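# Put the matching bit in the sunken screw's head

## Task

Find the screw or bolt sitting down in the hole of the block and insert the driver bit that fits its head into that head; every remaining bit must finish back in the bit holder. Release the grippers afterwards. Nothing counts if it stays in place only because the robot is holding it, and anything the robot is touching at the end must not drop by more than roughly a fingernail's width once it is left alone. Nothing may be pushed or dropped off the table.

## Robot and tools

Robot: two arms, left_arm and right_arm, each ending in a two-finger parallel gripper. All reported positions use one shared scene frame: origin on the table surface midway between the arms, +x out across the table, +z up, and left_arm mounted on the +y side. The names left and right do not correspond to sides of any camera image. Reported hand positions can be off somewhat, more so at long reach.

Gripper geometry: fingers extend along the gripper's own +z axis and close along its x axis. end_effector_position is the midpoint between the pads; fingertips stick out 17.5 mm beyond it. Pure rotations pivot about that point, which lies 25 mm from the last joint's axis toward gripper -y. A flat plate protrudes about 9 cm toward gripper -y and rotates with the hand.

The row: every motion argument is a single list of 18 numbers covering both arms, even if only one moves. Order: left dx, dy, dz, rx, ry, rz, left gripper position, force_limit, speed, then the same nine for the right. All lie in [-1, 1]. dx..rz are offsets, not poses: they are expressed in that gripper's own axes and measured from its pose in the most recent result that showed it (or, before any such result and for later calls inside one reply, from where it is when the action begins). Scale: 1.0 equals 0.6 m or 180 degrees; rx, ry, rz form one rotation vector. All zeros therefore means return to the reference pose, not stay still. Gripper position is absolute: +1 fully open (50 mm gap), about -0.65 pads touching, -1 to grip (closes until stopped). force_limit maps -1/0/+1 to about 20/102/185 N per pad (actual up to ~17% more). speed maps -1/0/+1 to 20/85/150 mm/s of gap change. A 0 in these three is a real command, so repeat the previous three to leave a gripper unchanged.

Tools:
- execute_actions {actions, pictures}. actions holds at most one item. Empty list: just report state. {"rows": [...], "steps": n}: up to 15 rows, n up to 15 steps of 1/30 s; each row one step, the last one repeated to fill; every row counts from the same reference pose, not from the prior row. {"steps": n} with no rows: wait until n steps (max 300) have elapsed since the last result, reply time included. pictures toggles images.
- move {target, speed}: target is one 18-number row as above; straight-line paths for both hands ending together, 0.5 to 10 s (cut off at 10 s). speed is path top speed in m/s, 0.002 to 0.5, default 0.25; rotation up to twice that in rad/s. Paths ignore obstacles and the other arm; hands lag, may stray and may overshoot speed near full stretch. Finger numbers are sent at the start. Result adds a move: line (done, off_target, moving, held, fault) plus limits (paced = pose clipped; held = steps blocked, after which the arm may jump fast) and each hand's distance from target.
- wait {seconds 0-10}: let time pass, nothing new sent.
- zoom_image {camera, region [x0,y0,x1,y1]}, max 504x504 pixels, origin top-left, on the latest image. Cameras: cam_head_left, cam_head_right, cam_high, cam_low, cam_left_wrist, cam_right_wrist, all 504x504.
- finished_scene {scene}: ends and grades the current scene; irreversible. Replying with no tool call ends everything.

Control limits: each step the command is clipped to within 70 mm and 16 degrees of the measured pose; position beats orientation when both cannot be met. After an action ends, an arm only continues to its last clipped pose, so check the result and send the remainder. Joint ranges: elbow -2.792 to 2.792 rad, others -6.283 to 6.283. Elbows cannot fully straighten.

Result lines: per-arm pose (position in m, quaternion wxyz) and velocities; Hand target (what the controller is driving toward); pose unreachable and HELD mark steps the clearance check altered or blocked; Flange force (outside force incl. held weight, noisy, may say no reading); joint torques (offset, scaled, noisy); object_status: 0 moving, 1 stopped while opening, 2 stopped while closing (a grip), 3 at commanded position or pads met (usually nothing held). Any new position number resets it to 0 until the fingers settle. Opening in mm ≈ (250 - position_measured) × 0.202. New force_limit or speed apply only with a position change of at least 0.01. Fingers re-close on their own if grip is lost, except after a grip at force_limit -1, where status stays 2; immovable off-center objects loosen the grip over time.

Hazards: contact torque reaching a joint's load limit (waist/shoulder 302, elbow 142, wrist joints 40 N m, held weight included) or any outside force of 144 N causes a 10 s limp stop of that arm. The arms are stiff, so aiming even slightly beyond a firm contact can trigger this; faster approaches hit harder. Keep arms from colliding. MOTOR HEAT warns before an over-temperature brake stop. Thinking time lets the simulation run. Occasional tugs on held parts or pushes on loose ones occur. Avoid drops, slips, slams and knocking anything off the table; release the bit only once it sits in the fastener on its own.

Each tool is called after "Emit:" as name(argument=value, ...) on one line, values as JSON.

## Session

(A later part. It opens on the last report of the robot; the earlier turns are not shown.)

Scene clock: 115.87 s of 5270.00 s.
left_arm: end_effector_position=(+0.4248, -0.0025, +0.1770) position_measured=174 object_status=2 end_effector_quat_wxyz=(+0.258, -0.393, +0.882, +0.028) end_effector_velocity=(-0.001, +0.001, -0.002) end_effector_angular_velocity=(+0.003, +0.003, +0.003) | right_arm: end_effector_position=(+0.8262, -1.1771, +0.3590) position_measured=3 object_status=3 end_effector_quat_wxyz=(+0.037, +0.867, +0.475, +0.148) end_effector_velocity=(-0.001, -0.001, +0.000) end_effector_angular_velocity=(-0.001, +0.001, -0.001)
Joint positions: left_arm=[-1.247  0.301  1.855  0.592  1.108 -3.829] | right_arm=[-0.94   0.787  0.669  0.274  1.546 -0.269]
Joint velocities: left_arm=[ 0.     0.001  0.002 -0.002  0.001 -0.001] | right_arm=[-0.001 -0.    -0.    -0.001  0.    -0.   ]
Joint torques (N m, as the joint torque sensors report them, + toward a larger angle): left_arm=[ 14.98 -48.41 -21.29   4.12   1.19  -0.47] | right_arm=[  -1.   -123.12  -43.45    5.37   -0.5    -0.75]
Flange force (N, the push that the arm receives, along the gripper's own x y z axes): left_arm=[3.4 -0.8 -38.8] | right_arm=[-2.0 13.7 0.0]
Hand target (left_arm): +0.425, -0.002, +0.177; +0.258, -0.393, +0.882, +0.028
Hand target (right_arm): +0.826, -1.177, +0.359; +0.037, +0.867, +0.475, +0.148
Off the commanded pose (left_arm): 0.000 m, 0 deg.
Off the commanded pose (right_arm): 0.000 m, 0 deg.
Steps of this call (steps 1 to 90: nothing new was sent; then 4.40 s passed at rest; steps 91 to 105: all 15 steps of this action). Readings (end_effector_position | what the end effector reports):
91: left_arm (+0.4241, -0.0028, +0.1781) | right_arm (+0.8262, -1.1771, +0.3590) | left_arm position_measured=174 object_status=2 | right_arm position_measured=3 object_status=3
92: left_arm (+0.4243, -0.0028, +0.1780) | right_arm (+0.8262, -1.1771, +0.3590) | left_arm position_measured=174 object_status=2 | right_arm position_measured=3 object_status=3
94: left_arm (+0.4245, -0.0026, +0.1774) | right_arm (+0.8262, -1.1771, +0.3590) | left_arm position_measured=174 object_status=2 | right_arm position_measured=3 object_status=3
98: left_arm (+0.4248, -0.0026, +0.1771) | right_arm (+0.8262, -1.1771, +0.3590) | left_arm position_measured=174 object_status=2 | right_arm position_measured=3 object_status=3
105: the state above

Emit:
move(target=[0,0,-0.0025,0,0,0,-1,-0.5,-0.5,0,0,0,0,0,0,1,0,0], speed=0.004)

Emit:
move(target=[0,-0.0027,0,0,0,0,-1,-0.5,-0.5,0,0,0,0,0,0,1,0,0], speed=0.004)

Emit:
move(target=[0,0,0.0025,0,0,0,-1,-0.5,-0.5,0,0,0,0,0,0,1,0,0], speed=0.002)

Emit:
zoom_image(camera="cam_left_wrist", region=[210,150,294,234])

Scene clock: 125.20 s of 5270.00 s.
left_arm: end_effector_position=(+0.4241, -0.0029, +0.1782) position_measured=174 object_status=2 end_effector_quat_wxyz=(+0.258, -0.393, +0.882, +0.028) end_effector_velocity=(+0.000, -0.001, +0.001) end_effector_angular_velocity=(-0.003, +0.000, +0.001) | right_arm: end_effector_position=(+0.8262, -1.1771, +0.3590) position_measured=3 object_status=3 end_effector_quat_wxyz=(+0.037, +0.867, +0.475, +0.148) end_effector_velocity=(-0.000, -0.000, +0.000) end_effector_angular_velocity=(-0.001, +0.000, -0.001)
Joint positions: left_arm=[-1.248  0.3    1.853  0.591  1.11  -3.829] | right_arm=[-0.94   0.787  0.669  0.274  1.546 -0.269]
Joint velocities: left_arm=[ 0.    -0.001 -0.002 -0.002 -0.     0.   ] | right_arm=[-0.    -0.    -0.    -0.001  0.     0.001]
Joint torques (N m, as the joint torque sensors report them, + toward a larger angle): left_arm=[  0.57 -69.   -38.08   4.16   0.4   -0.03] | right_arm=[  -0.94 -121.9   -45.03    5.02   -0.4    -0.34]
Flange force (N, the push that the arm receives, along the gripper's own x y z axes): left_arm=[0.5 0.6 -0.3] | right_arm=[0.3 2.0 2.3]
Hand target (left_arm): +0.424, -0.003, +0.178; +0.258, -0.393, +0.882, +0.028
Hand target (right_arm): +0.826, -1.177, +0.359; +0.037, +0.867, +0.475, +0.148
Off the commanded pose (left_arm): 0.000 m, 0 deg.
Off the commanded pose (right_arm): 0.000 m, 0 deg.
After step 90, 5.63 s passed at rest.
move: done

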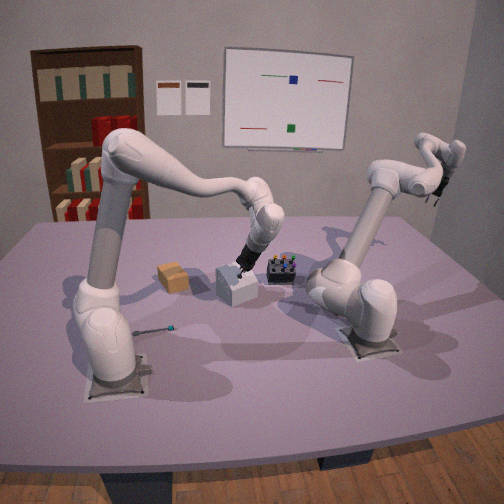

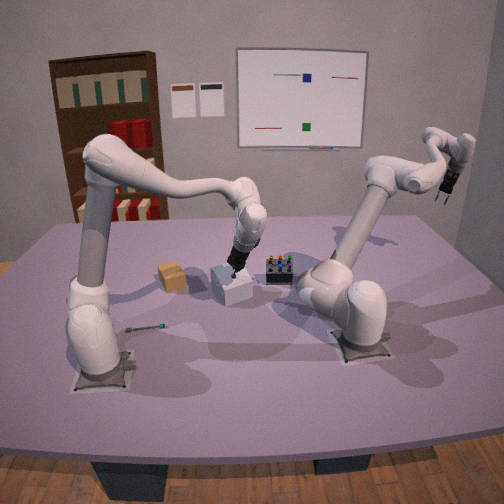

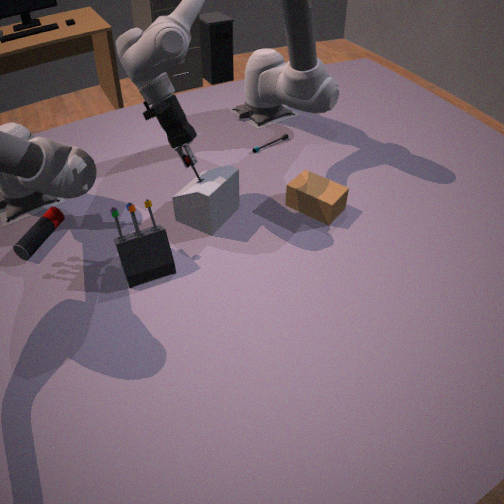

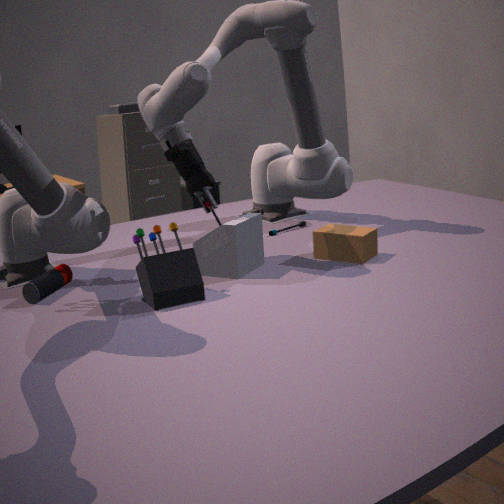

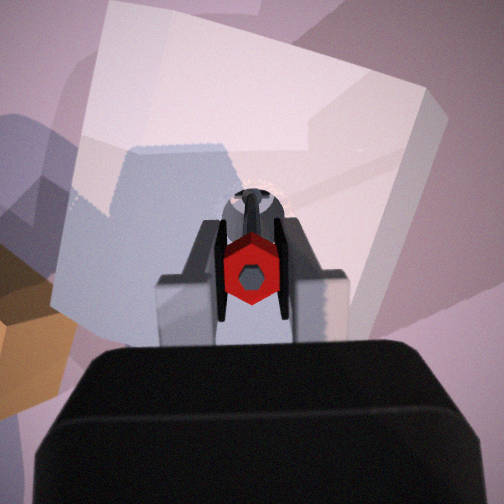

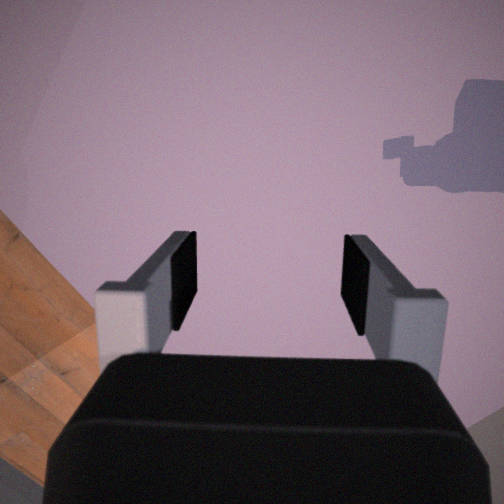

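Scene clock: 125.90 s of 5270.00 s.
left_arm: end_effector_position=(+0.4253, -0.0040, +0.1785) position_measured=174 object_status=2 end_effector_quat_wxyz=(+0.258, -0.393, +0.882, +0.028) end_effector_velocity=(+0.001, +0.000, +0.001) end_effector_angular_velocity=(-0.001, -0.001, +0.002) | right_arm: end_effector_position=(+0.8262, -1.1771, +0.3590) position_measured=3 object_status=3 end_effector_quat_wxyz=(+0.037, +0.867, +0.475, +0.148) end_effector_velocity=(+0.001, +0.000, -0.001) end_effector_angular_velocity=(+0.002, -0.001, +0.001)
Joint positions: left_arm=[-1.247  0.301  1.85   0.591  1.111 -3.827] | right_arm=[-0.94   0.787  0.669  0.274  1.546 -0.269]
Joint velocities: left_arm=[ 0.001 -0.001 -0.    -0.     0.    -0.   ] | right_arm=[ 0.     0.001 -0.     0.003  0.    -0.   ]
Joint torques (N m, as the joint torque sensors report them, + toward a larger angle): left_arm=[  0.58 -68.53 -39.52   4.29   0.23  -0.04] | right_arm=[  -1.58 -120.63  -44.64    5.34   -0.85   -0.37]
Flange force (N, the push that the arm receives, along the gripper's own x y z axes): left_arm=[-0.7 4.5 0.0] | right_arm=[1.4 2.3 1.6]
Hand target (left_arm): +0.425, -0.004, +0.178; +0.258, -0.393, +0.882, +0.028
Hand target (right_arm): +0.826, -1.177, +0.359; +0.037, +0.867, +0.475, +0.148
Off the commanded pose (left_arm): 0.000 m, 0 deg.
Off the commanded pose (right_arm): 0.000 m, 0 deg.
move: done

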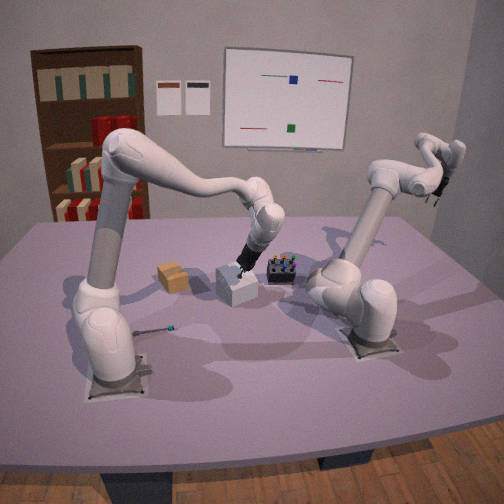

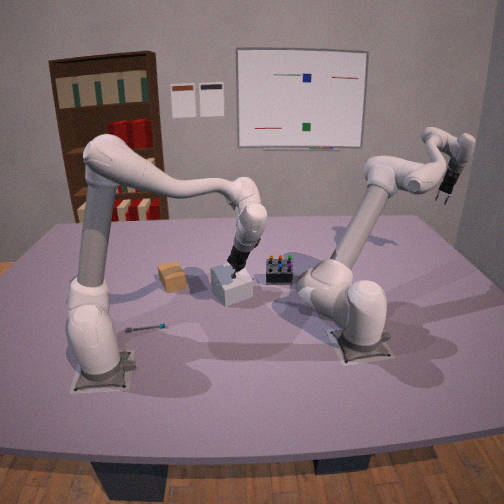

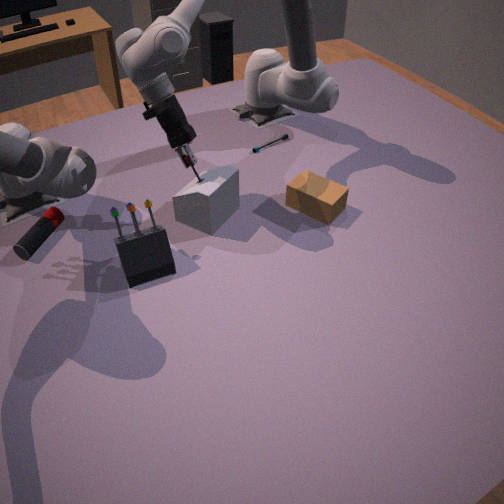

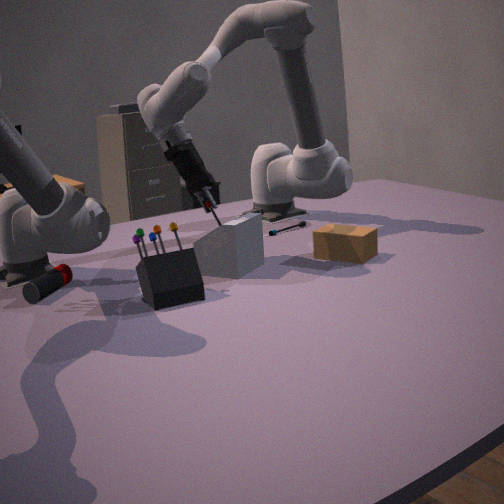

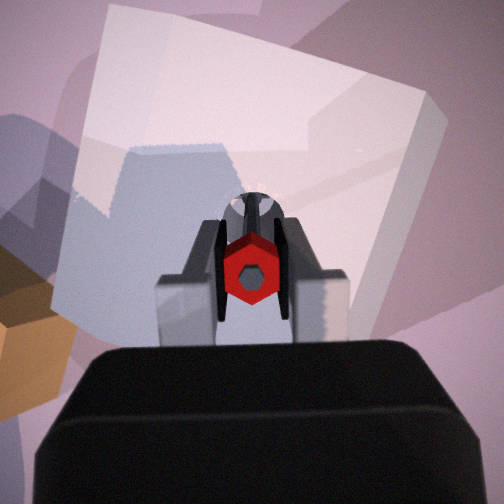

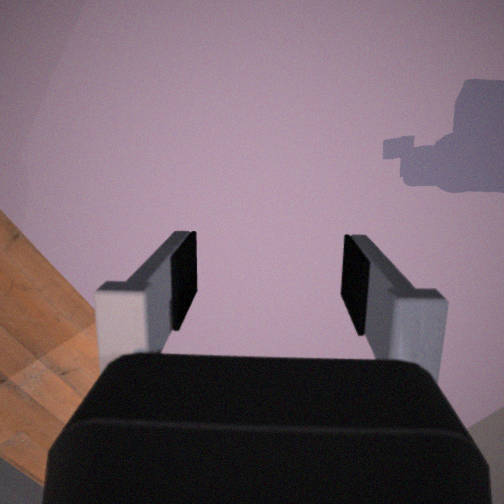

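Scene clock: 126.87 s of 5270.00 s.
left_arm: end_effector_position=(+0.4259, -0.0036, +0.1772) position_measured=174 object_status=2 end_effector_quat_wxyz=(+0.258, -0.393, +0.882, +0.028) end_effector_velocity=(+0.000, +0.001, +0.000) end_effector_angular_velocity=(-0.001, -0.000, +0.000) | right_arm: end_effector_position=(+0.8262, -1.1771, +0.3590) position_measured=3 object_status=3 end_effector_quat_wxyz=(+0.037, +0.867, +0.475, +0.148) end_effector_velocity=(-0.001, -0.002, -0.000) end_effector_angular_velocity=(-0.000, -0.000, -0.002)
Joint positions: left_arm=[-1.246  0.303  1.851  0.592  1.109 -3.828] | right_arm=[-0.94   0.787  0.669  0.274  1.546 -0.269]
Joint velocities: left_arm=[ 0.001 -0.001  0.001  0.    -0.     0.   ] | right_arm=[-0.002 -0.     0.     0.    -0.001 -0.   ]
Joint torques (N m, as the joint torque sensors report them, + toward a larger angle): left_arm=[  0.98 -67.53 -39.27   4.44   0.19  -0.07] | right_arm=[  -0.69 -121.12  -44.08    5.21   -0.33   -0.77]
Flange force (N, the push that the arm receives, along the gripper's own x y z axes): left_arm=[-1.1 5.4 -1.5] | right_arm=[-0.7 5.0 0.8]
Hand target (left_arm): +0.426, -0.004, +0.177; +0.258, -0.393, +0.882, +0.028
Hand target (right_arm): +0.826, -1.177, +0.359; +0.037, +0.867, +0.475, +0.148
Off the commanded pose (left_arm): 0.000 m, 0 deg.
Off the commanded pose (right_arm): 0.000 m, 0 deg.
move: done

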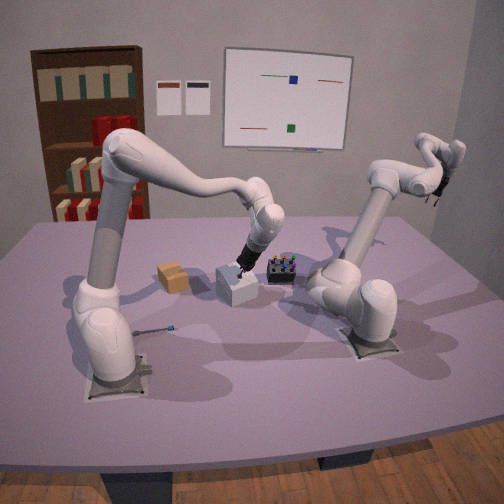

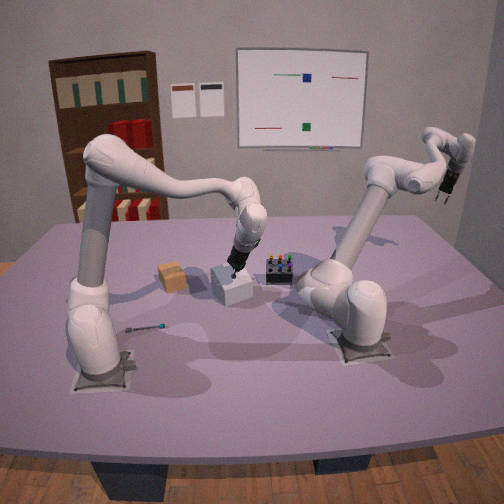

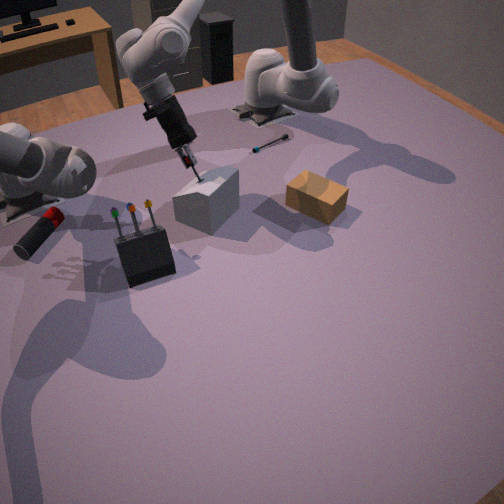

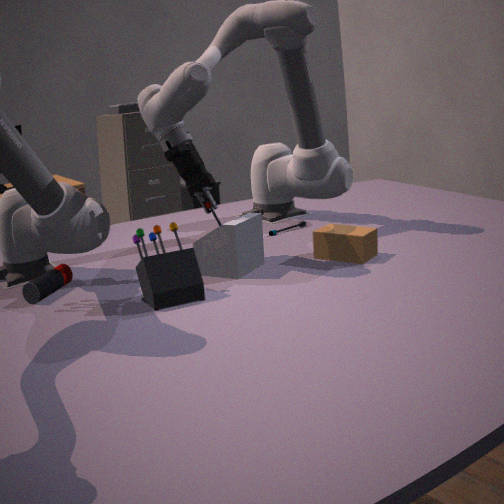

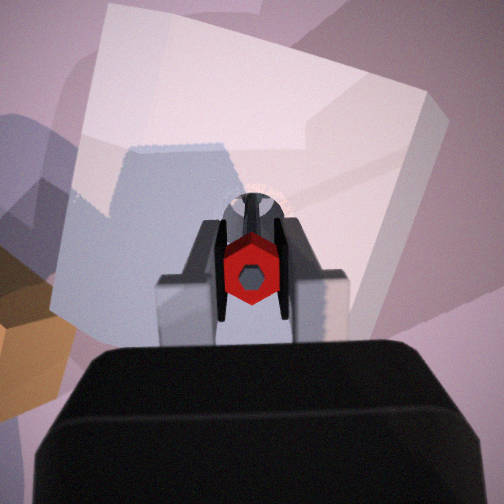

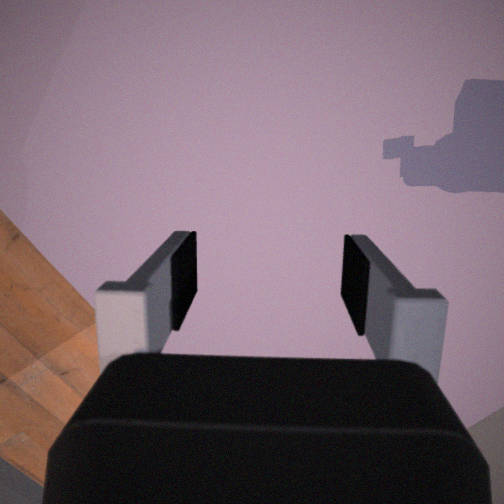

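Region (210, 150, 294, 234) of cam_left_wrist's 504x504 image, scaled by 6.000, with more detail than that image has.

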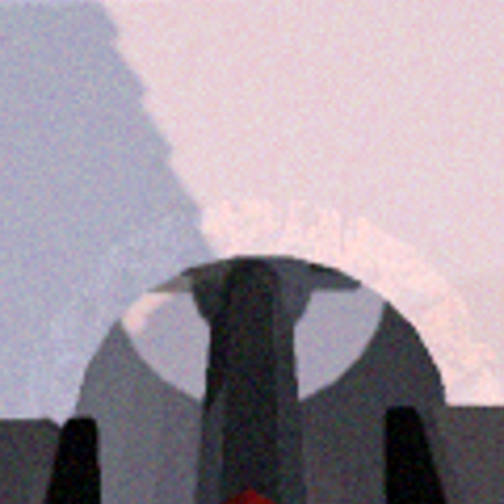

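Emit:
execute_actions(actions=[{"rows":[[0,0,0.0005,0,0,0,-1,-0.5,-0.5,0,0,0,0,0,0,1,0,0],[0,0,0.001,0,0,0,-1,-0.5,-0.5,0,0,0,0,0,0,1,0,0],[0,0,0.0015,0,0,0,-1,-0.5,-0.5,0,0,0,0,0,0,1,0,0],[0,0,0.002,0,0,0,-1,-0.5,-0.5,0,0,0,0,0,0,1,0,0]],"steps":12}], pictures=false)

Scene clock: 132.00 s of 5270.00 s.
left_arm: end_effector_position=(+0.4264, -0.0033, +0.1761) position_measured=174 object_status=2 end_effector_quat_wxyz=(+0.258, -0.393, +0.882, +0.028) end_effector_velocity=(-0.001, -0.001, +0.000) end_effector_angular_velocity=(-0.000, -0.000, -0.001) | right_arm: end_effector_position=(+0.8262, -1.1771, +0.3590) position_measured=3 object_status=3 end_effector_quat_wxyz=(+0.037, +0.867, +0.475, +0.148) end_effector_velocity=(+0.000, +0.001, -0.001) end_effector_angular_velocity=(+0.000, +0.001, +0.001)
Joint positions: left_arm=[-1.245  0.304  1.852  0.593  1.107 -3.828] | right_arm=[-0.94   0.787  0.669  0.274  1.546 -0.269]
Joint velocities: left_arm=[-0.001  0.    -0.     0.    -0.    -0.001] | right_arm=[ 0.001  0.     0.001 -0.    -0.    -0.   ]
Joint torques (N m, as the joint torque sensors report them, + toward a larger angle): left_arm=[ -0.2  -68.61 -39.94   4.06   0.52   0.06] | right_arm=[  -0.31 -120.7   -44.22    5.21   -0.45   -0.57]
Flange force (N, the push that the arm receives, along the gripper's own x y z axes): left_arm=[-0.8 5.3 0.9] | right_arm=[0.3 3.2 1.0]
Hand target (left_arm): +0.426, -0.003, +0.176; +0.258, -0.393, +0.882, +0.028
Hand target (right_arm): +0.826, -1.177, +0.359; +0.037, +0.867, +0.475, +0.148
Off the commanded pose (left_arm): 0.000 m, 0 deg.
Off the commanded pose (right_arm): 0.000 m, 0 deg.
Steps of this call (steps 1 to 90: nothing new was sent; then 1.73 s passed at rest; steps 91 to 102: all 12 steps of this action). Readings (end_effector_position | what the end effector reports):
91: left_arm (+0.4259, -0.0036, +0.1771) | right_arm (+0.8262, -1.1771, +0.3590) | left_arm position_measured=174 object_status=2 | right_arm position_measured=3 object_status=3
92: left_arm (+0.4261, -0.0036, +0.1769) | right_arm (+0.8262, -1.1771, +0.3590) | left_arm position_measured=174 object_status=2 | right_arm position_measured=3 object_status=3
94: left_arm (+0.4263, -0.0034, +0.1764) | right_arm (+0.8262, -1.1771, +0.3590) | left_arm position_measured=174 object_status=2 | right_arm position_measured=3 object_status=3
98: left_arm (+0.4264, -0.0033, +0.1761) | right_arm (+0.8262, -1.1771, +0.3590) | left_arm position_measured=174 object_status=2 | right_arm position_measured=3 object_status=3
102: the state above

Entered (~2 mm).

Emit:
execute_actions(actions=[{"rows":[[0,0,0.001,0,0,0,-1,-0.5,-0.5,0,0,0,0,0,0,1,0,0],[0,0,0.002,0,0,0,-1,-0.5,-0.5,0,0,0,0,0,0,1,0,0],[0,0,0.003,0,0,0,-1,-0.5,-0.5,0,0,0,0,0,0,1,0,0],[0,0,0.004,0,0,0,-1,-0.5,-0.5,0,0,0,0,0,0,1,0,0]],"steps":12}], pictures=false)

Scene clock: 135.10 s of 5270.00 s.
left_arm: end_effector_position=(+0.4275, -0.0027, +0.1740) position_measured=174 object_status=2 end_effector_quat_wxyz=(+0.258, -0.393, +0.882, +0.028) end_effector_velocity=(-0.000, -0.000, -0.001) end_effector_angular_velocity=(+0.000, +0.001, +0.001) | right_arm: end_effector_position=(+0.8262, -1.1771, +0.3590) position_measured=3 object_status=3 end_effector_quat_wxyz=(+0.037, +0.867, +0.475, +0.148) end_effector_velocity=(-0.000, -0.000, -0.000) end_effector_angular_velocity=(+0.002, -0.001, -0.000)
Joint positions: left_arm=[-1.243  0.306  1.854  0.594  1.103 -3.829] | right_arm=[-0.94   0.787  0.669  0.274  1.546 -0.269]
Joint velocities: left_arm=[-0.     0.001  0.    -0.    -0.    -0.001] | right_arm=[-0.001  0.     0.     0.002  0.    -0.   ]
Joint torques (N m, as the joint torque sensors report them, + toward a larger angle): left_arm=[ -1.1  -69.7  -38.86   4.21   0.1    0.34] | right_arm=[  -2.48 -121.73  -44.1     5.43   -0.67   -0.31]
Flange force (N, the push that the arm receives, along the gripper's own x y z axes): left_arm=[-0.5 1.7 1.3] | right_arm=[0.1 7.7 1.2]
Hand target (left_arm): +0.427, -0.003, +0.174; +0.258, -0.393, +0.882, +0.028
Hand target (right_arm): +0.826, -1.177, +0.359; +0.037, +0.867, +0.475, +0.148
Off the commanded pose (left_arm): 0.000 m, 0 deg.
Off the commanded pose (right_arm): 0.000 m, 0 deg.
Steps of this call (steps 1 to 81: nothing new was sent; steps 82 to 93: all 12 steps of this action). Readings (end_effector_position | what the end effector reports):
82: left_arm (+0.4265, -0.0033, +0.1761) | right_arm (+0.8262, -1.1771, +0.3590) | left_arm position_measured=174 object_status=2 | right_arm position_measured=3 object_status=3
83: left_arm (+0.4268, -0.0034, +0.1757) | right_arm (+0.8262, -1.1771, +0.3590) | left_arm position_measured=174 object_status=2 | right_arm position_measured=3 object_status=3
85: left_arm (+0.4273, -0.0030, +0.1746) | right_arm (+0.8262, -1.1771, +0.3590) | left_arm position_measured=174 object_status=2 | right_arm position_measured=3 object_status=3
89: left_arm (+0.4275, -0.0028, +0.1741) | right_arm (+0.8262, -1.1771, +0.3590) | left_arm position_measured=174 object_status=2 | right_arm position_measured=3 object_status=3
93: the state above

Emit:
execute_actions(actions=[{"rows":[[0,0,0.0005,0,0,0,-1,-0.5,-0.5,0,0,0,0,0,0,1,0,0],[0,0,0.001,0,0,0,-1,-0.5,-0.5,0,0,0,0,0,0,1,0,0],[0,0,0.0015,0,0,0,-1,-0.5,-0.5,0,0,0,0,0,0,1,0,0],[0,0,0.002,0,0,0,-1,-0.5,-0.5,0,0,0,0,0,0,1,0,0]],"steps":12}], pictures=false)

Scene clock: 138.30 s of 5270.00 s.
left_arm: end_effector_position=(+0.4280, -0.0024, +0.1730) position_measured=174 object_status=2 end_effector_quat_wxyz=(+0.258, -0.393, +0.882, +0.028) end_effector_velocity=(+0.000, +0.001, -0.001) end_effector_angular_velocity=(+0.002, +0.000, +0.001) | right_arm: end_effector_position=(+0.8262, -1.1771, +0.3590) position_measured=3 object_status=3 end_effector_quat_wxyz=(+0.037, +0.867, +0.475, +0.148) end_effector_velocity=(+0.000, +0.000, -0.000) end_effector_angular_velocity=(+0.001, -0.001, -0.000)
Joint positions: left_arm=[-1.242  0.306  1.855  0.595  1.101 -3.83 ] | right_arm=[-0.94   0.787  0.669  0.274  1.546 -0.269]
Joint velocities: left_arm=[ 0.001  0.     0.001  0.001  0.001 -0.   ] | right_arm=[ 0.    -0.     0.001  0.001 -0.001  0.   ]
Joint torques (N m, as the joint torque sensors report them, + toward a larger angle): left_arm=[  1.56 -67.46 -38.93   4.2    0.22  -0.33] | right_arm=[  -1.52 -122.7   -44.77    5.37   -0.42   -0.4 ]
Flange force (N, the push that the arm receives, along the gripper's own x y z axes): left_arm=[-0.6 5.6 -2.3] | right_arm=[-0.2 5.7 2.3]
Hand target (left_arm): +0.428, -0.002, +0.173; +0.258, -0.393, +0.882, +0.028
Hand target (right_arm): +0.826, -1.177, +0.359; +0.037, +0.867, +0.475, +0.148
Off the commanded pose (left_arm): 0.000 m, 0 deg.
Off the commanded pose (right_arm): 0.000 m, 0 deg.
Steps of this call (steps 1 to 84: nothing new was sent; steps 85 to 96: all 12 steps of this action). Readings (end_effector_position | what the end effector reports):
85: left_arm (+0.4275, -0.0027, +0.1740) | right_arm (+0.8262, -1.1771, +0.3590) | left_arm position_measured=174 object_status=2 | right_arm position_measured=3 object_status=3
86: left_arm (+0.4276, -0.0027, +0.1739) | right_arm (+0.8262, -1.1771, +0.3590) | left_arm position_measured=174 object_status=2 | right_arm position_measured=3 object_status=3
88: left_arm (+0.4279, -0.0025, +0.1734) | right_arm (+0.8262, -1.1771, +0.3590) | left_arm position_measured=174 object_status=2 | right_arm position_measured=3 object_status=3
92: left_arm (+0.4280, -0.0024, +0.1731) | right_arm (+0.8262, -1.1771, +0.3590) | left_arm position_measured=174 object_status=2 | right_arm position_measured=3 object_status=3
96: the state above

Emit:
execute_actions(actions=[{"rows":[[0,0,0.0005,0,0,0,-1,-0.5,-0.5,0,0,0,0,0,0,1,0,0],[0,0,0.001,0,0,0,-1,-0.5,-0.5,0,0,0,0,0,0,1,0,0],[0,0,0.0015,0,0,0,-1,-0.5,-0.5,0,0,0,0,0,0,1,0,0],[0,0,0.002,0,0,0,-1,-0.5,-0.5,0,0,0,0,0,0,1,0,0]],"steps":12}], pictures=false)

Scene clock: 141.43 s of 5270.00 s.
left_arm: end_effector_position=(+0.4285, -0.0021, +0.1720) position_measured=174 object_status=2 end_effector_quat_wxyz=(+0.258, -0.393, +0.882, +0.028) end_effector_velocity=(+0.000, -0.000, +0.002) end_effector_angular_velocity=(-0.002, -0.002, -0.002) | right_arm: end_effector_position=(+0.8262, -1.1771, +0.3590) position_measured=3 object_status=3 end_effector_quat_wxyz=(+0.037, +0.867, +0.475, +0.148) end_effector_velocity=(+0.002, +0.002, +0.000) end_effector_angular_velocity=(-0.000, +0.000, +0.003)
Joint positions: left_arm=[-1.242  0.307  1.856  0.596  1.099 -3.83 ] | right_arm=[-0.94   0.787  0.669  0.274  1.546 -0.269]
Joint velocities: left_arm=[-0.    -0.002 -0.     0.001 -0.     0.   ] | right_arm=[ 0.003  0.    -0.    -0.    -0.     0.   ]
Joint torques (N m, as the joint torque sensors report them, + toward a larger angle): left_arm=[  1.88 -68.16 -39.65   3.83   0.31  -0.06] | right_arm=[  -1.41 -121.68  -44.59    5.68   -0.39   -0.74]
Flange force (N, the push that the arm receives, along the gripper's own x y z axes): left_arm=[0.3 6.9 -1.3] | right_arm=[2.1 4.5 2.3]
Hand target (left_arm): +0.429, -0.002, +0.172; +0.258, -0.393, +0.882, +0.028
Hand target (right_arm): +0.826, -1.177, +0.359; +0.037, +0.867, +0.475, +0.148
Off the commanded pose (left_arm): 0.000 m, 0 deg.
Off the commanded pose (right_arm): 0.000 m, 0 deg.
Steps of this call (steps 1 to 82: nothing new was sent; steps 83 to 94: all 12 steps of this action). Readings (end_effector_position | what the end effector reports):
83: left_arm (+0.4280, -0.0024, +0.1730) | right_arm (+0.8262, -1.1771, +0.3590) | left_arm position_measured=174 object_status=2 | right_arm position_measured=3 object_status=3
84: left_arm (+0.4282, -0.0025, +0.1729) | right_arm (+0.8262, -1.1771, +0.3590) | left_arm position_measured=174 object_status=2 | right_arm position_measured=3 object_status=3
86: left_arm (+0.4284, -0.0024, +0.1724) | right_arm (+0.8262, -1.1771, +0.3590) | left_arm position_measured=174 object_status=2 | right_arm position_measured=3 object_status=3
90: left_arm (+0.4285, -0.0022, +0.1720) | right_arm (+0.8262, -1.1771, +0.3590) | left_arm position_measured=174 object_status=2 | right_arm position_measured=3 object_status=3
94: the state above

Emit:
execute_actions(actions=[{"rows":[[0,0,0.0005,0,0,0,-1,-0.5,-0.5,0,0,0,0,0,0,1,0,0],[0,0,0.001,0,0,0,-1,-0.5,-0.5,0,0,0,0,0,0,1,0,0],[0,0,0.0015,0,0,0,-1,-0.5,-0.5,0,0,0,0,0,0,1,0,0]],"steps":12}], pictures=false)

Scene clock: 144.37 s of 5270.00 s.
left_arm: end_effector_position=(+0.4289, -0.0019, +0.1712) position_measured=174 object_status=2 end_effector_quat_wxyz=(+0.258, -0.393, +0.882, +0.028) end_effector_velocity=(-0.000, -0.000, +0.000) end_effector_angular_velocity=(-0.001, +0.000, -0.000) | right_arm: end_effector_position=(+0.8262, -1.1771, +0.3590) position_measured=3 object_status=3 end_effector_quat_wxyz=(+0.037, +0.867, +0.475, +0.148) end_effector_velocity=(+0.001, +0.001, -0.001) end_effector_angular_velocity=(+0.001, +0.000, +0.001)
Joint positions: left_arm=[-1.241  0.308  1.856  0.596  1.097 -3.83 ] | right_arm=[-0.94   0.787  0.669  0.274  1.546 -0.269]
Joint velocities: left_arm=[-0.    -0.    -0.    -0.    -0.001  0.   ] | right_arm=[0.001 0.    0.001 0.    0.    0.   ]
Joint torques (N m, as the joint torque sensors report them, + toward a larger angle): left_arm=[  2.79 -70.09 -38.81   4.52   0.35   0.06] | right_arm=[  -0.79 -120.2   -44.41    5.4    -0.42   -0.36]
Flange force (N, the push that the arm receives, along the gripper's own x y z axes): left_arm=[3.9 3.5 -1.4] | right_arm=[0.7 1.1 1.4]
Hand target (left_arm): +0.429, -0.002, +0.171; +0.258, -0.393, +0.882, +0.028
Hand target (right_arm): +0.826, -1.177, +0.359; +0.037, +0.867, +0.475, +0.148
Off the commanded pose (left_arm): 0.000 m, 0 deg.
Off the commanded pose (right_arm): 0.000 m, 0 deg.
Steps of this call (steps 1 to 76: nothing new was sent; steps 77 to 88: all 12 steps of this action). Readings (end_effector_position | what the end effector reports):
77: left_arm (+0.4285, -0.0021, +0.1720) | right_arm (+0.8262, -1.1771, +0.3590) | left_arm position_measured=174 object_status=2 | right_arm position_measured=3 object_status=3
78: left_arm (+0.4287, -0.0021, +0.1718) | right_arm (+0.8262, -1.1771, +0.3590) | left_arm position_measured=174 object_status=2 | right_arm position_measured=3 object_status=3
80: left_arm (+0.4289, -0.0019, +0.1714) | right_arm (+0.8262, -1.1771, +0.3590) | left_arm position_measured=174 object_status=2 | right_arm position_measured=3 object_status=3
84: left_arm (+0.4289, -0.0019, +0.1713) | right_arm (+0.8262, -1.1771, +0.3590) | left_arm position_measured=174 object_status=2 | right_arm position_measured=3 object_status=3
88: the state above

Emit:
execute_actions(actions=[{"rows":[[0,0,0.0005,0,0,0,-1,-0.5,-0.5,0,0,0,0,0,0,1,0,0],[0,0,0.001,0,0,0,-1,-0.5,-0.5,0,0,0,0,0,0,1,0,0],[0,0,0.0015,0,0,0,-1,-0.5,-0.5,0,0,0,0,0,0,1,0,0]],"steps":12}], pictures=false)

Scene clock: 148.10 s of 5270.00 s.
left_arm: end_effector_position=(+0.4293, -0.0017, +0.1705) position_measured=174 object_status=2 end_effector_quat_wxyz=(+0.258, -0.393, +0.882, +0.028) end_effector_velocity=(+0.001, -0.001, +0.000) end_effector_angular_velocity=(+0.000, -0.000, -0.000) | right_arm: end_effector_position=(+0.8262, -1.1771, +0.3590) position_measured=3 object_status=3 end_effector_quat_wxyz=(+0.037, +0.867, +0.475, +0.148) end_effector_velocity=(+0.000, +0.000, +0.000) end_effector_angular_velocity=(+0.000, -0.002, -0.000)
Joint positions: left_arm=[-1.24   0.309  1.857  0.597  1.096 -3.831] | right_arm=[-0.94   0.787  0.669  0.274  1.546 -0.269]
Joint velocities: left_arm=[ 0.     0.001 -0.002  0.     0.001  0.001] | right_arm=[-0.    -0.001  0.001  0.002 -0.001 -0.   ]
Joint torques (N m, as the joint torque sensors report them, + toward a larger angle): left_arm=[  7.53 -58.58 -30.92   4.16   0.7   -0.13] | right_arm=[  -2.56 -120.96  -44.23    5.34   -0.53   -0.5 ]
Flange force (N, the push that the arm receives, along the gripper's own x y z axes): left_arm=[0.9 3.3 -19.0] | right_arm=[2.0 4.4 1.4]
Hand target (left_arm): +0.429, -0.002, +0.170; +0.258, -0.393, +0.882, +0.028
Hand target (right_arm): +0.826, -1.177, +0.359; +0.037, +0.867, +0.475, +0.148
Off the commanded pose (left_arm): 0.000 m, 0 deg.
Off the commanded pose (right_arm): 0.000 m, 0 deg.
Steps of this call (steps 1 to 90: nothing new was sent; then 0.33 s passed at rest; steps 91 to 102: all 12 steps of this action). Readings (end_effector_position | what the end effector reports):
91: left_arm (+0.4289, -0.0019, +0.1712) | right_arm (+0.8262, -1.1771, +0.3590) | left_arm position_measured=174 object_status=2 | right_arm position_measured=3 object_status=3
92: left_arm (+0.4291, -0.0020, +0.1711) | right_arm (+0.8262, -1.1771, +0.3590) | left_arm position_measured=174 object_status=2 | right_arm position_measured=3 object_status=3
94: left_arm (+0.4293, -0.0019, +0.1707) | right_arm (+0.8262, -1.1771, +0.3590) | left_arm position_measured=174 object_status=2 | right_arm position_measured=3 object_status=3
98: left_arm (+0.4293, -0.0018, +0.1706) | right_arm (+0.8262, -1.1771, +0.3590) | left_arm position_measured=174 object_status=2 | right_arm position_measured=3 object_status=3
102: the state above

Bottomed.

Emit:
move(target=[0,0,-0.0004,0,0,0,0.3,-0.5,-0.5,0,0,0,0,0,0,1,0,0], speed=0.004)

Emit:
move(target=[0,0,-0.12,0,0,0,0.3,-0.5,-0.5,0,0,0,0,0,0,1,0,0], speed=0.08)

Scene clock: 150.90 s of 5270.00 s.
left_arm: end_effector_position=(+0.4292, -0.0018, +0.1707) position_measured=107 object_status=3 end_effector_quat_wxyz=(+0.258, -0.393, +0.882, +0.028) end_effector_velocity=(-0.000, -0.000, +0.000) end_effector_angular_velocity=(-0.001, +0.000, +0.001) | right_arm: end_effector_position=(+0.8262, -1.1771, +0.3590) position_measured=3 object_status=3 end_effector_quat_wxyz=(+0.037, +0.867, +0.475, +0.148) end_effector_velocity=(+0.000, +0.000, -0.001) end_effector_angular_velocity=(+0.002, +0.000, +0.000)
Joint positions: left_arm=[-1.24   0.309  1.857  0.597  1.096 -3.831] | right_arm=[-0.94   0.787  0.669  0.274  1.546 -0.269]
Joint velocities: left_arm=[ 0.    -0.001 -0.    -0.001 -0.    -0.001] | right_arm=[ 0.     0.     0.001  0.001  0.    -0.   ]
Joint torques (N m, as the joint torque sensors report them, + toward a larger angle): left_arm=[  2.09 -70.14 -39.36   4.01   0.35  -0.1 ] | right_arm=[   0.38 -119.83  -44.46    4.98   -0.37   -0.59]
Flange force (N, the push that the arm receives, along the gripper's own x y z axes): left_arm=[2.3 4.2 -0.2] | right_arm=[0.2 -0.4 1.3]
Hand target (left_arm): +0.429, -0.002, +0.171; +0.258, -0.393, +0.882, +0.028
Hand target (right_arm): +0.826, -1.177, +0.359; +0.037, +0.867, +0.475, +0.148
Off the commanded pose (left_arm): 0.000 m, 0 deg.
Off the commanded pose (right_arm): 0.000 m, 0 deg.
move: done

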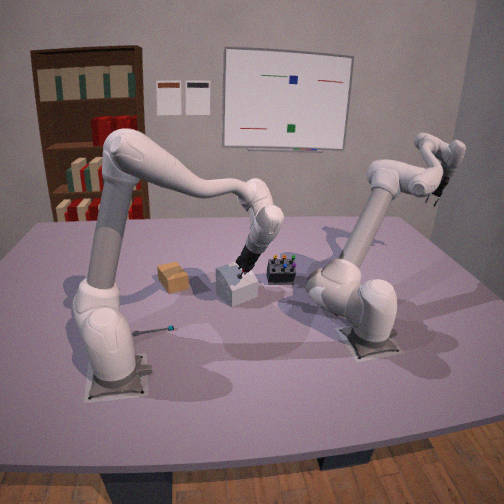

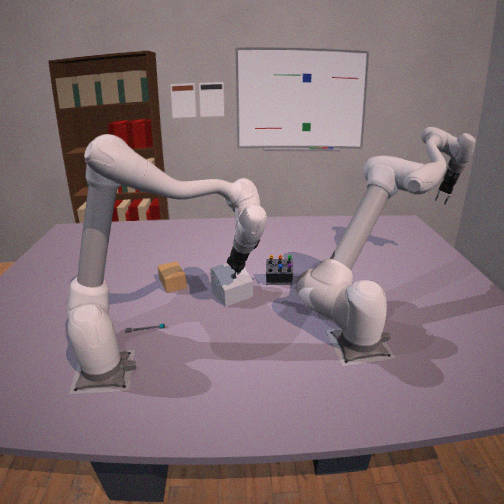

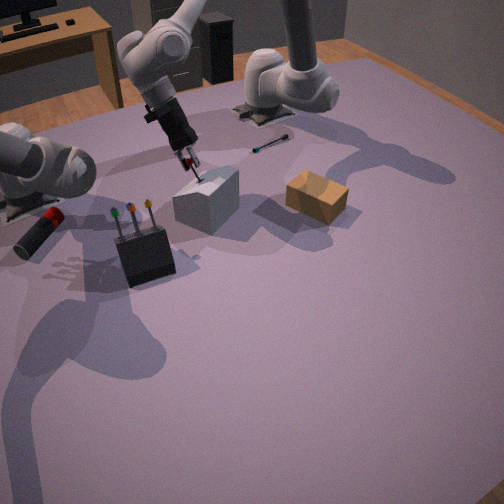

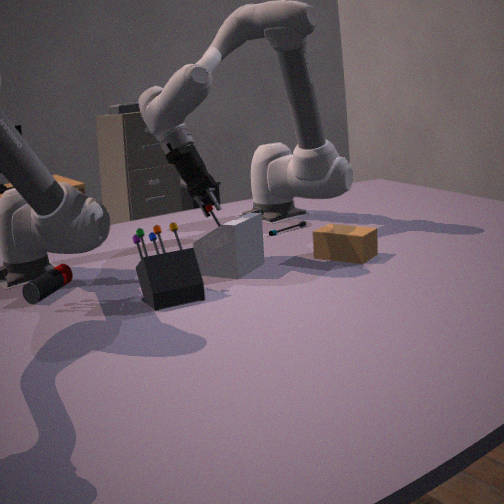

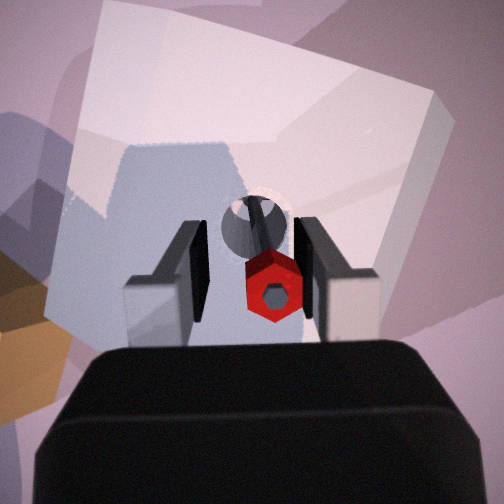

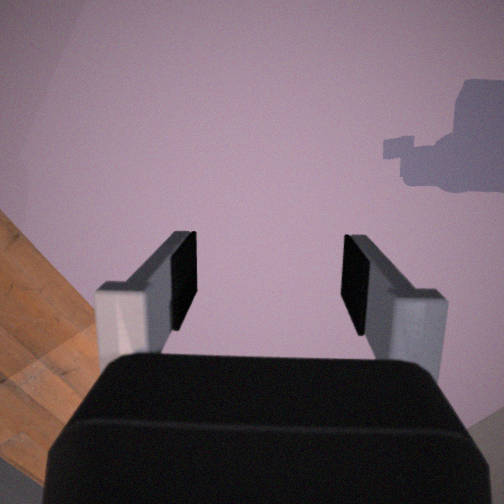

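Scene clock: 152.07 s of 5270.00 s.
left_arm: end_effector_position=(+0.3980, -0.0198, +0.2331) position_measured=107 object_status=3 end_effector_quat_wxyz=(+0.258, -0.393, +0.882, +0.028) end_effector_velocity=(-0.000, -0.000, +0.001) end_effector_angular_velocity=(-0.002, +0.000, +0.000) | right_arm: end_effector_position=(+0.8262, -1.1771, +0.3590) position_measured=3 object_status=3 end_effector_quat_wxyz=(+0.037, +0.867, +0.475, +0.148) end_effector_velocity=(-0.000, -0.001, +0.000) end_effector_angular_velocity=(-0.000, -0.001, -0.001)
Joint positions: left_arm=[-1.295  0.257  1.797  0.559  1.215 -3.808] | right_arm=[-0.94   0.787  0.669  0.274  1.546 -0.269]
Joint velocities: left_arm=[-0.    -0.001 -0.    -0.001 -0.001 -0.   ] | right_arm=[-0.001  0.    -0.001  0.001 -0.001 -0.   ]
Joint torques (N m, as the joint torque sensors report them, + toward a larger angle): left_arm=[  0.6  -65.74 -41.12   4.62   0.22   0.15] | right_arm=[  -0.56 -120.07  -44.46    5.17   -0.44   -0.68]
Flange force (N, the push that the arm receives, along the gripper's own x y z axes): left_arm=[-0.5 4.4 -0.6] | right_arm=[0.6 1.0 1.2]
Hand target (left_arm): +0.398, -0.020, +0.233; +0.258, -0.393, +0.882, +0.028
Hand target (right_arm): +0.826, -1.177, +0.359; +0.037, +0.867, +0.475, +0.148
Off the commanded pose (left_arm): 0.000 m, 0 deg.
Off the commanded pose (right_arm): 0.000 m, 0 deg.
move: done

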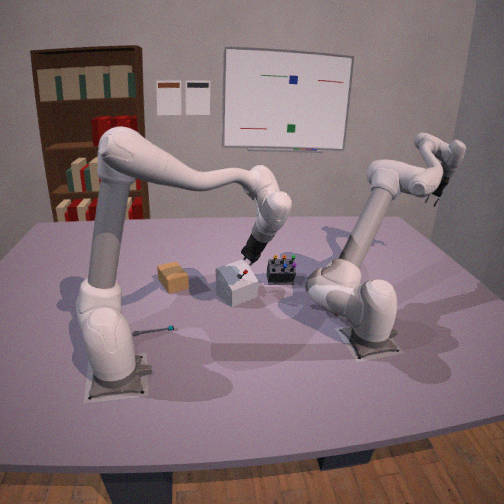

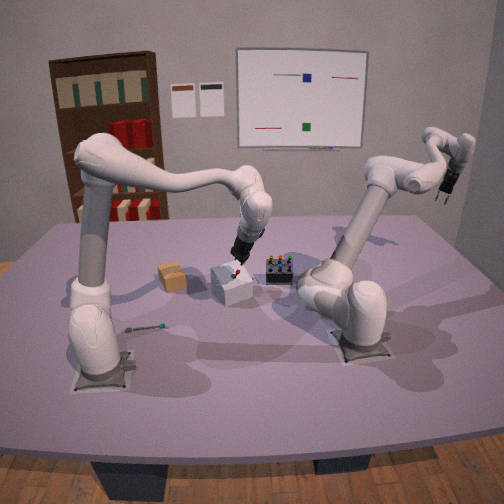

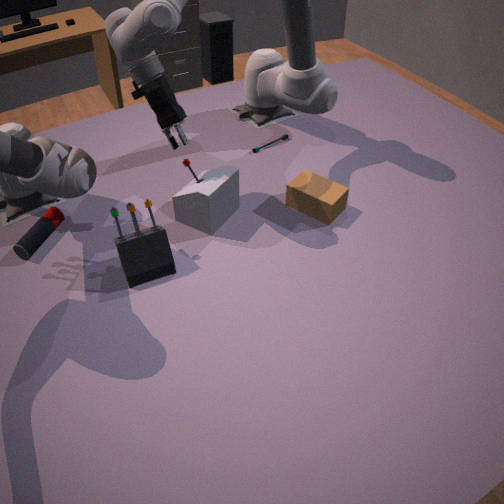

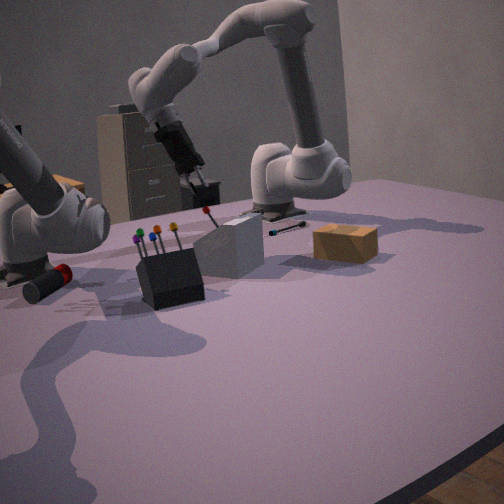

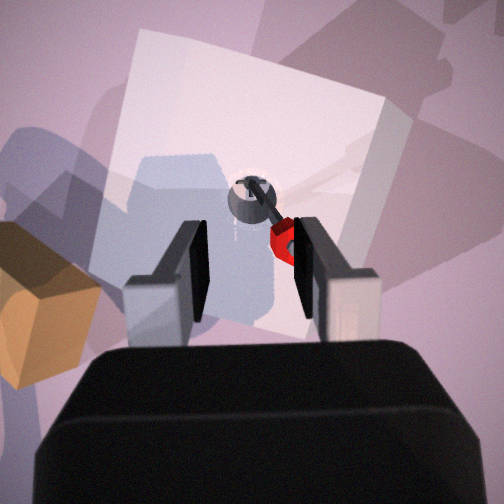

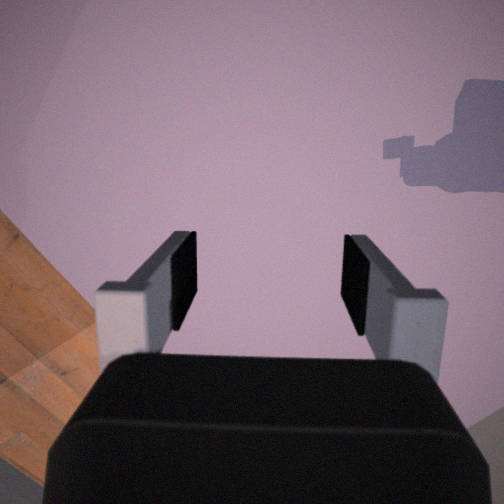

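Emit:
zoom_image(camera="cam_left_wrist", region=[215,160,299,244])

Region (215, 160, 299, 244) of cam_left_wrist's 504x504 image, scaled by 6.000, with more detail than that image has.

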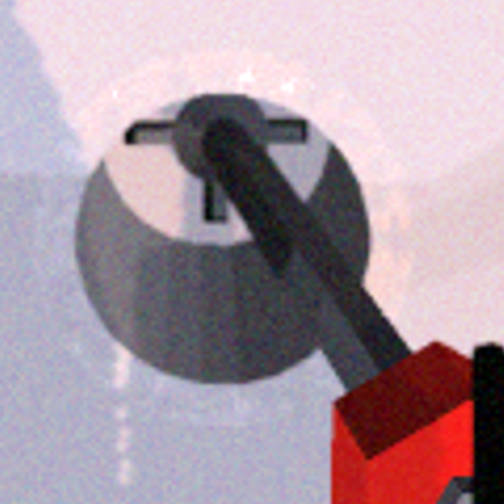

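Seated.

Emit:
finished_scene(scene=2)

The scene is finished: the task was done.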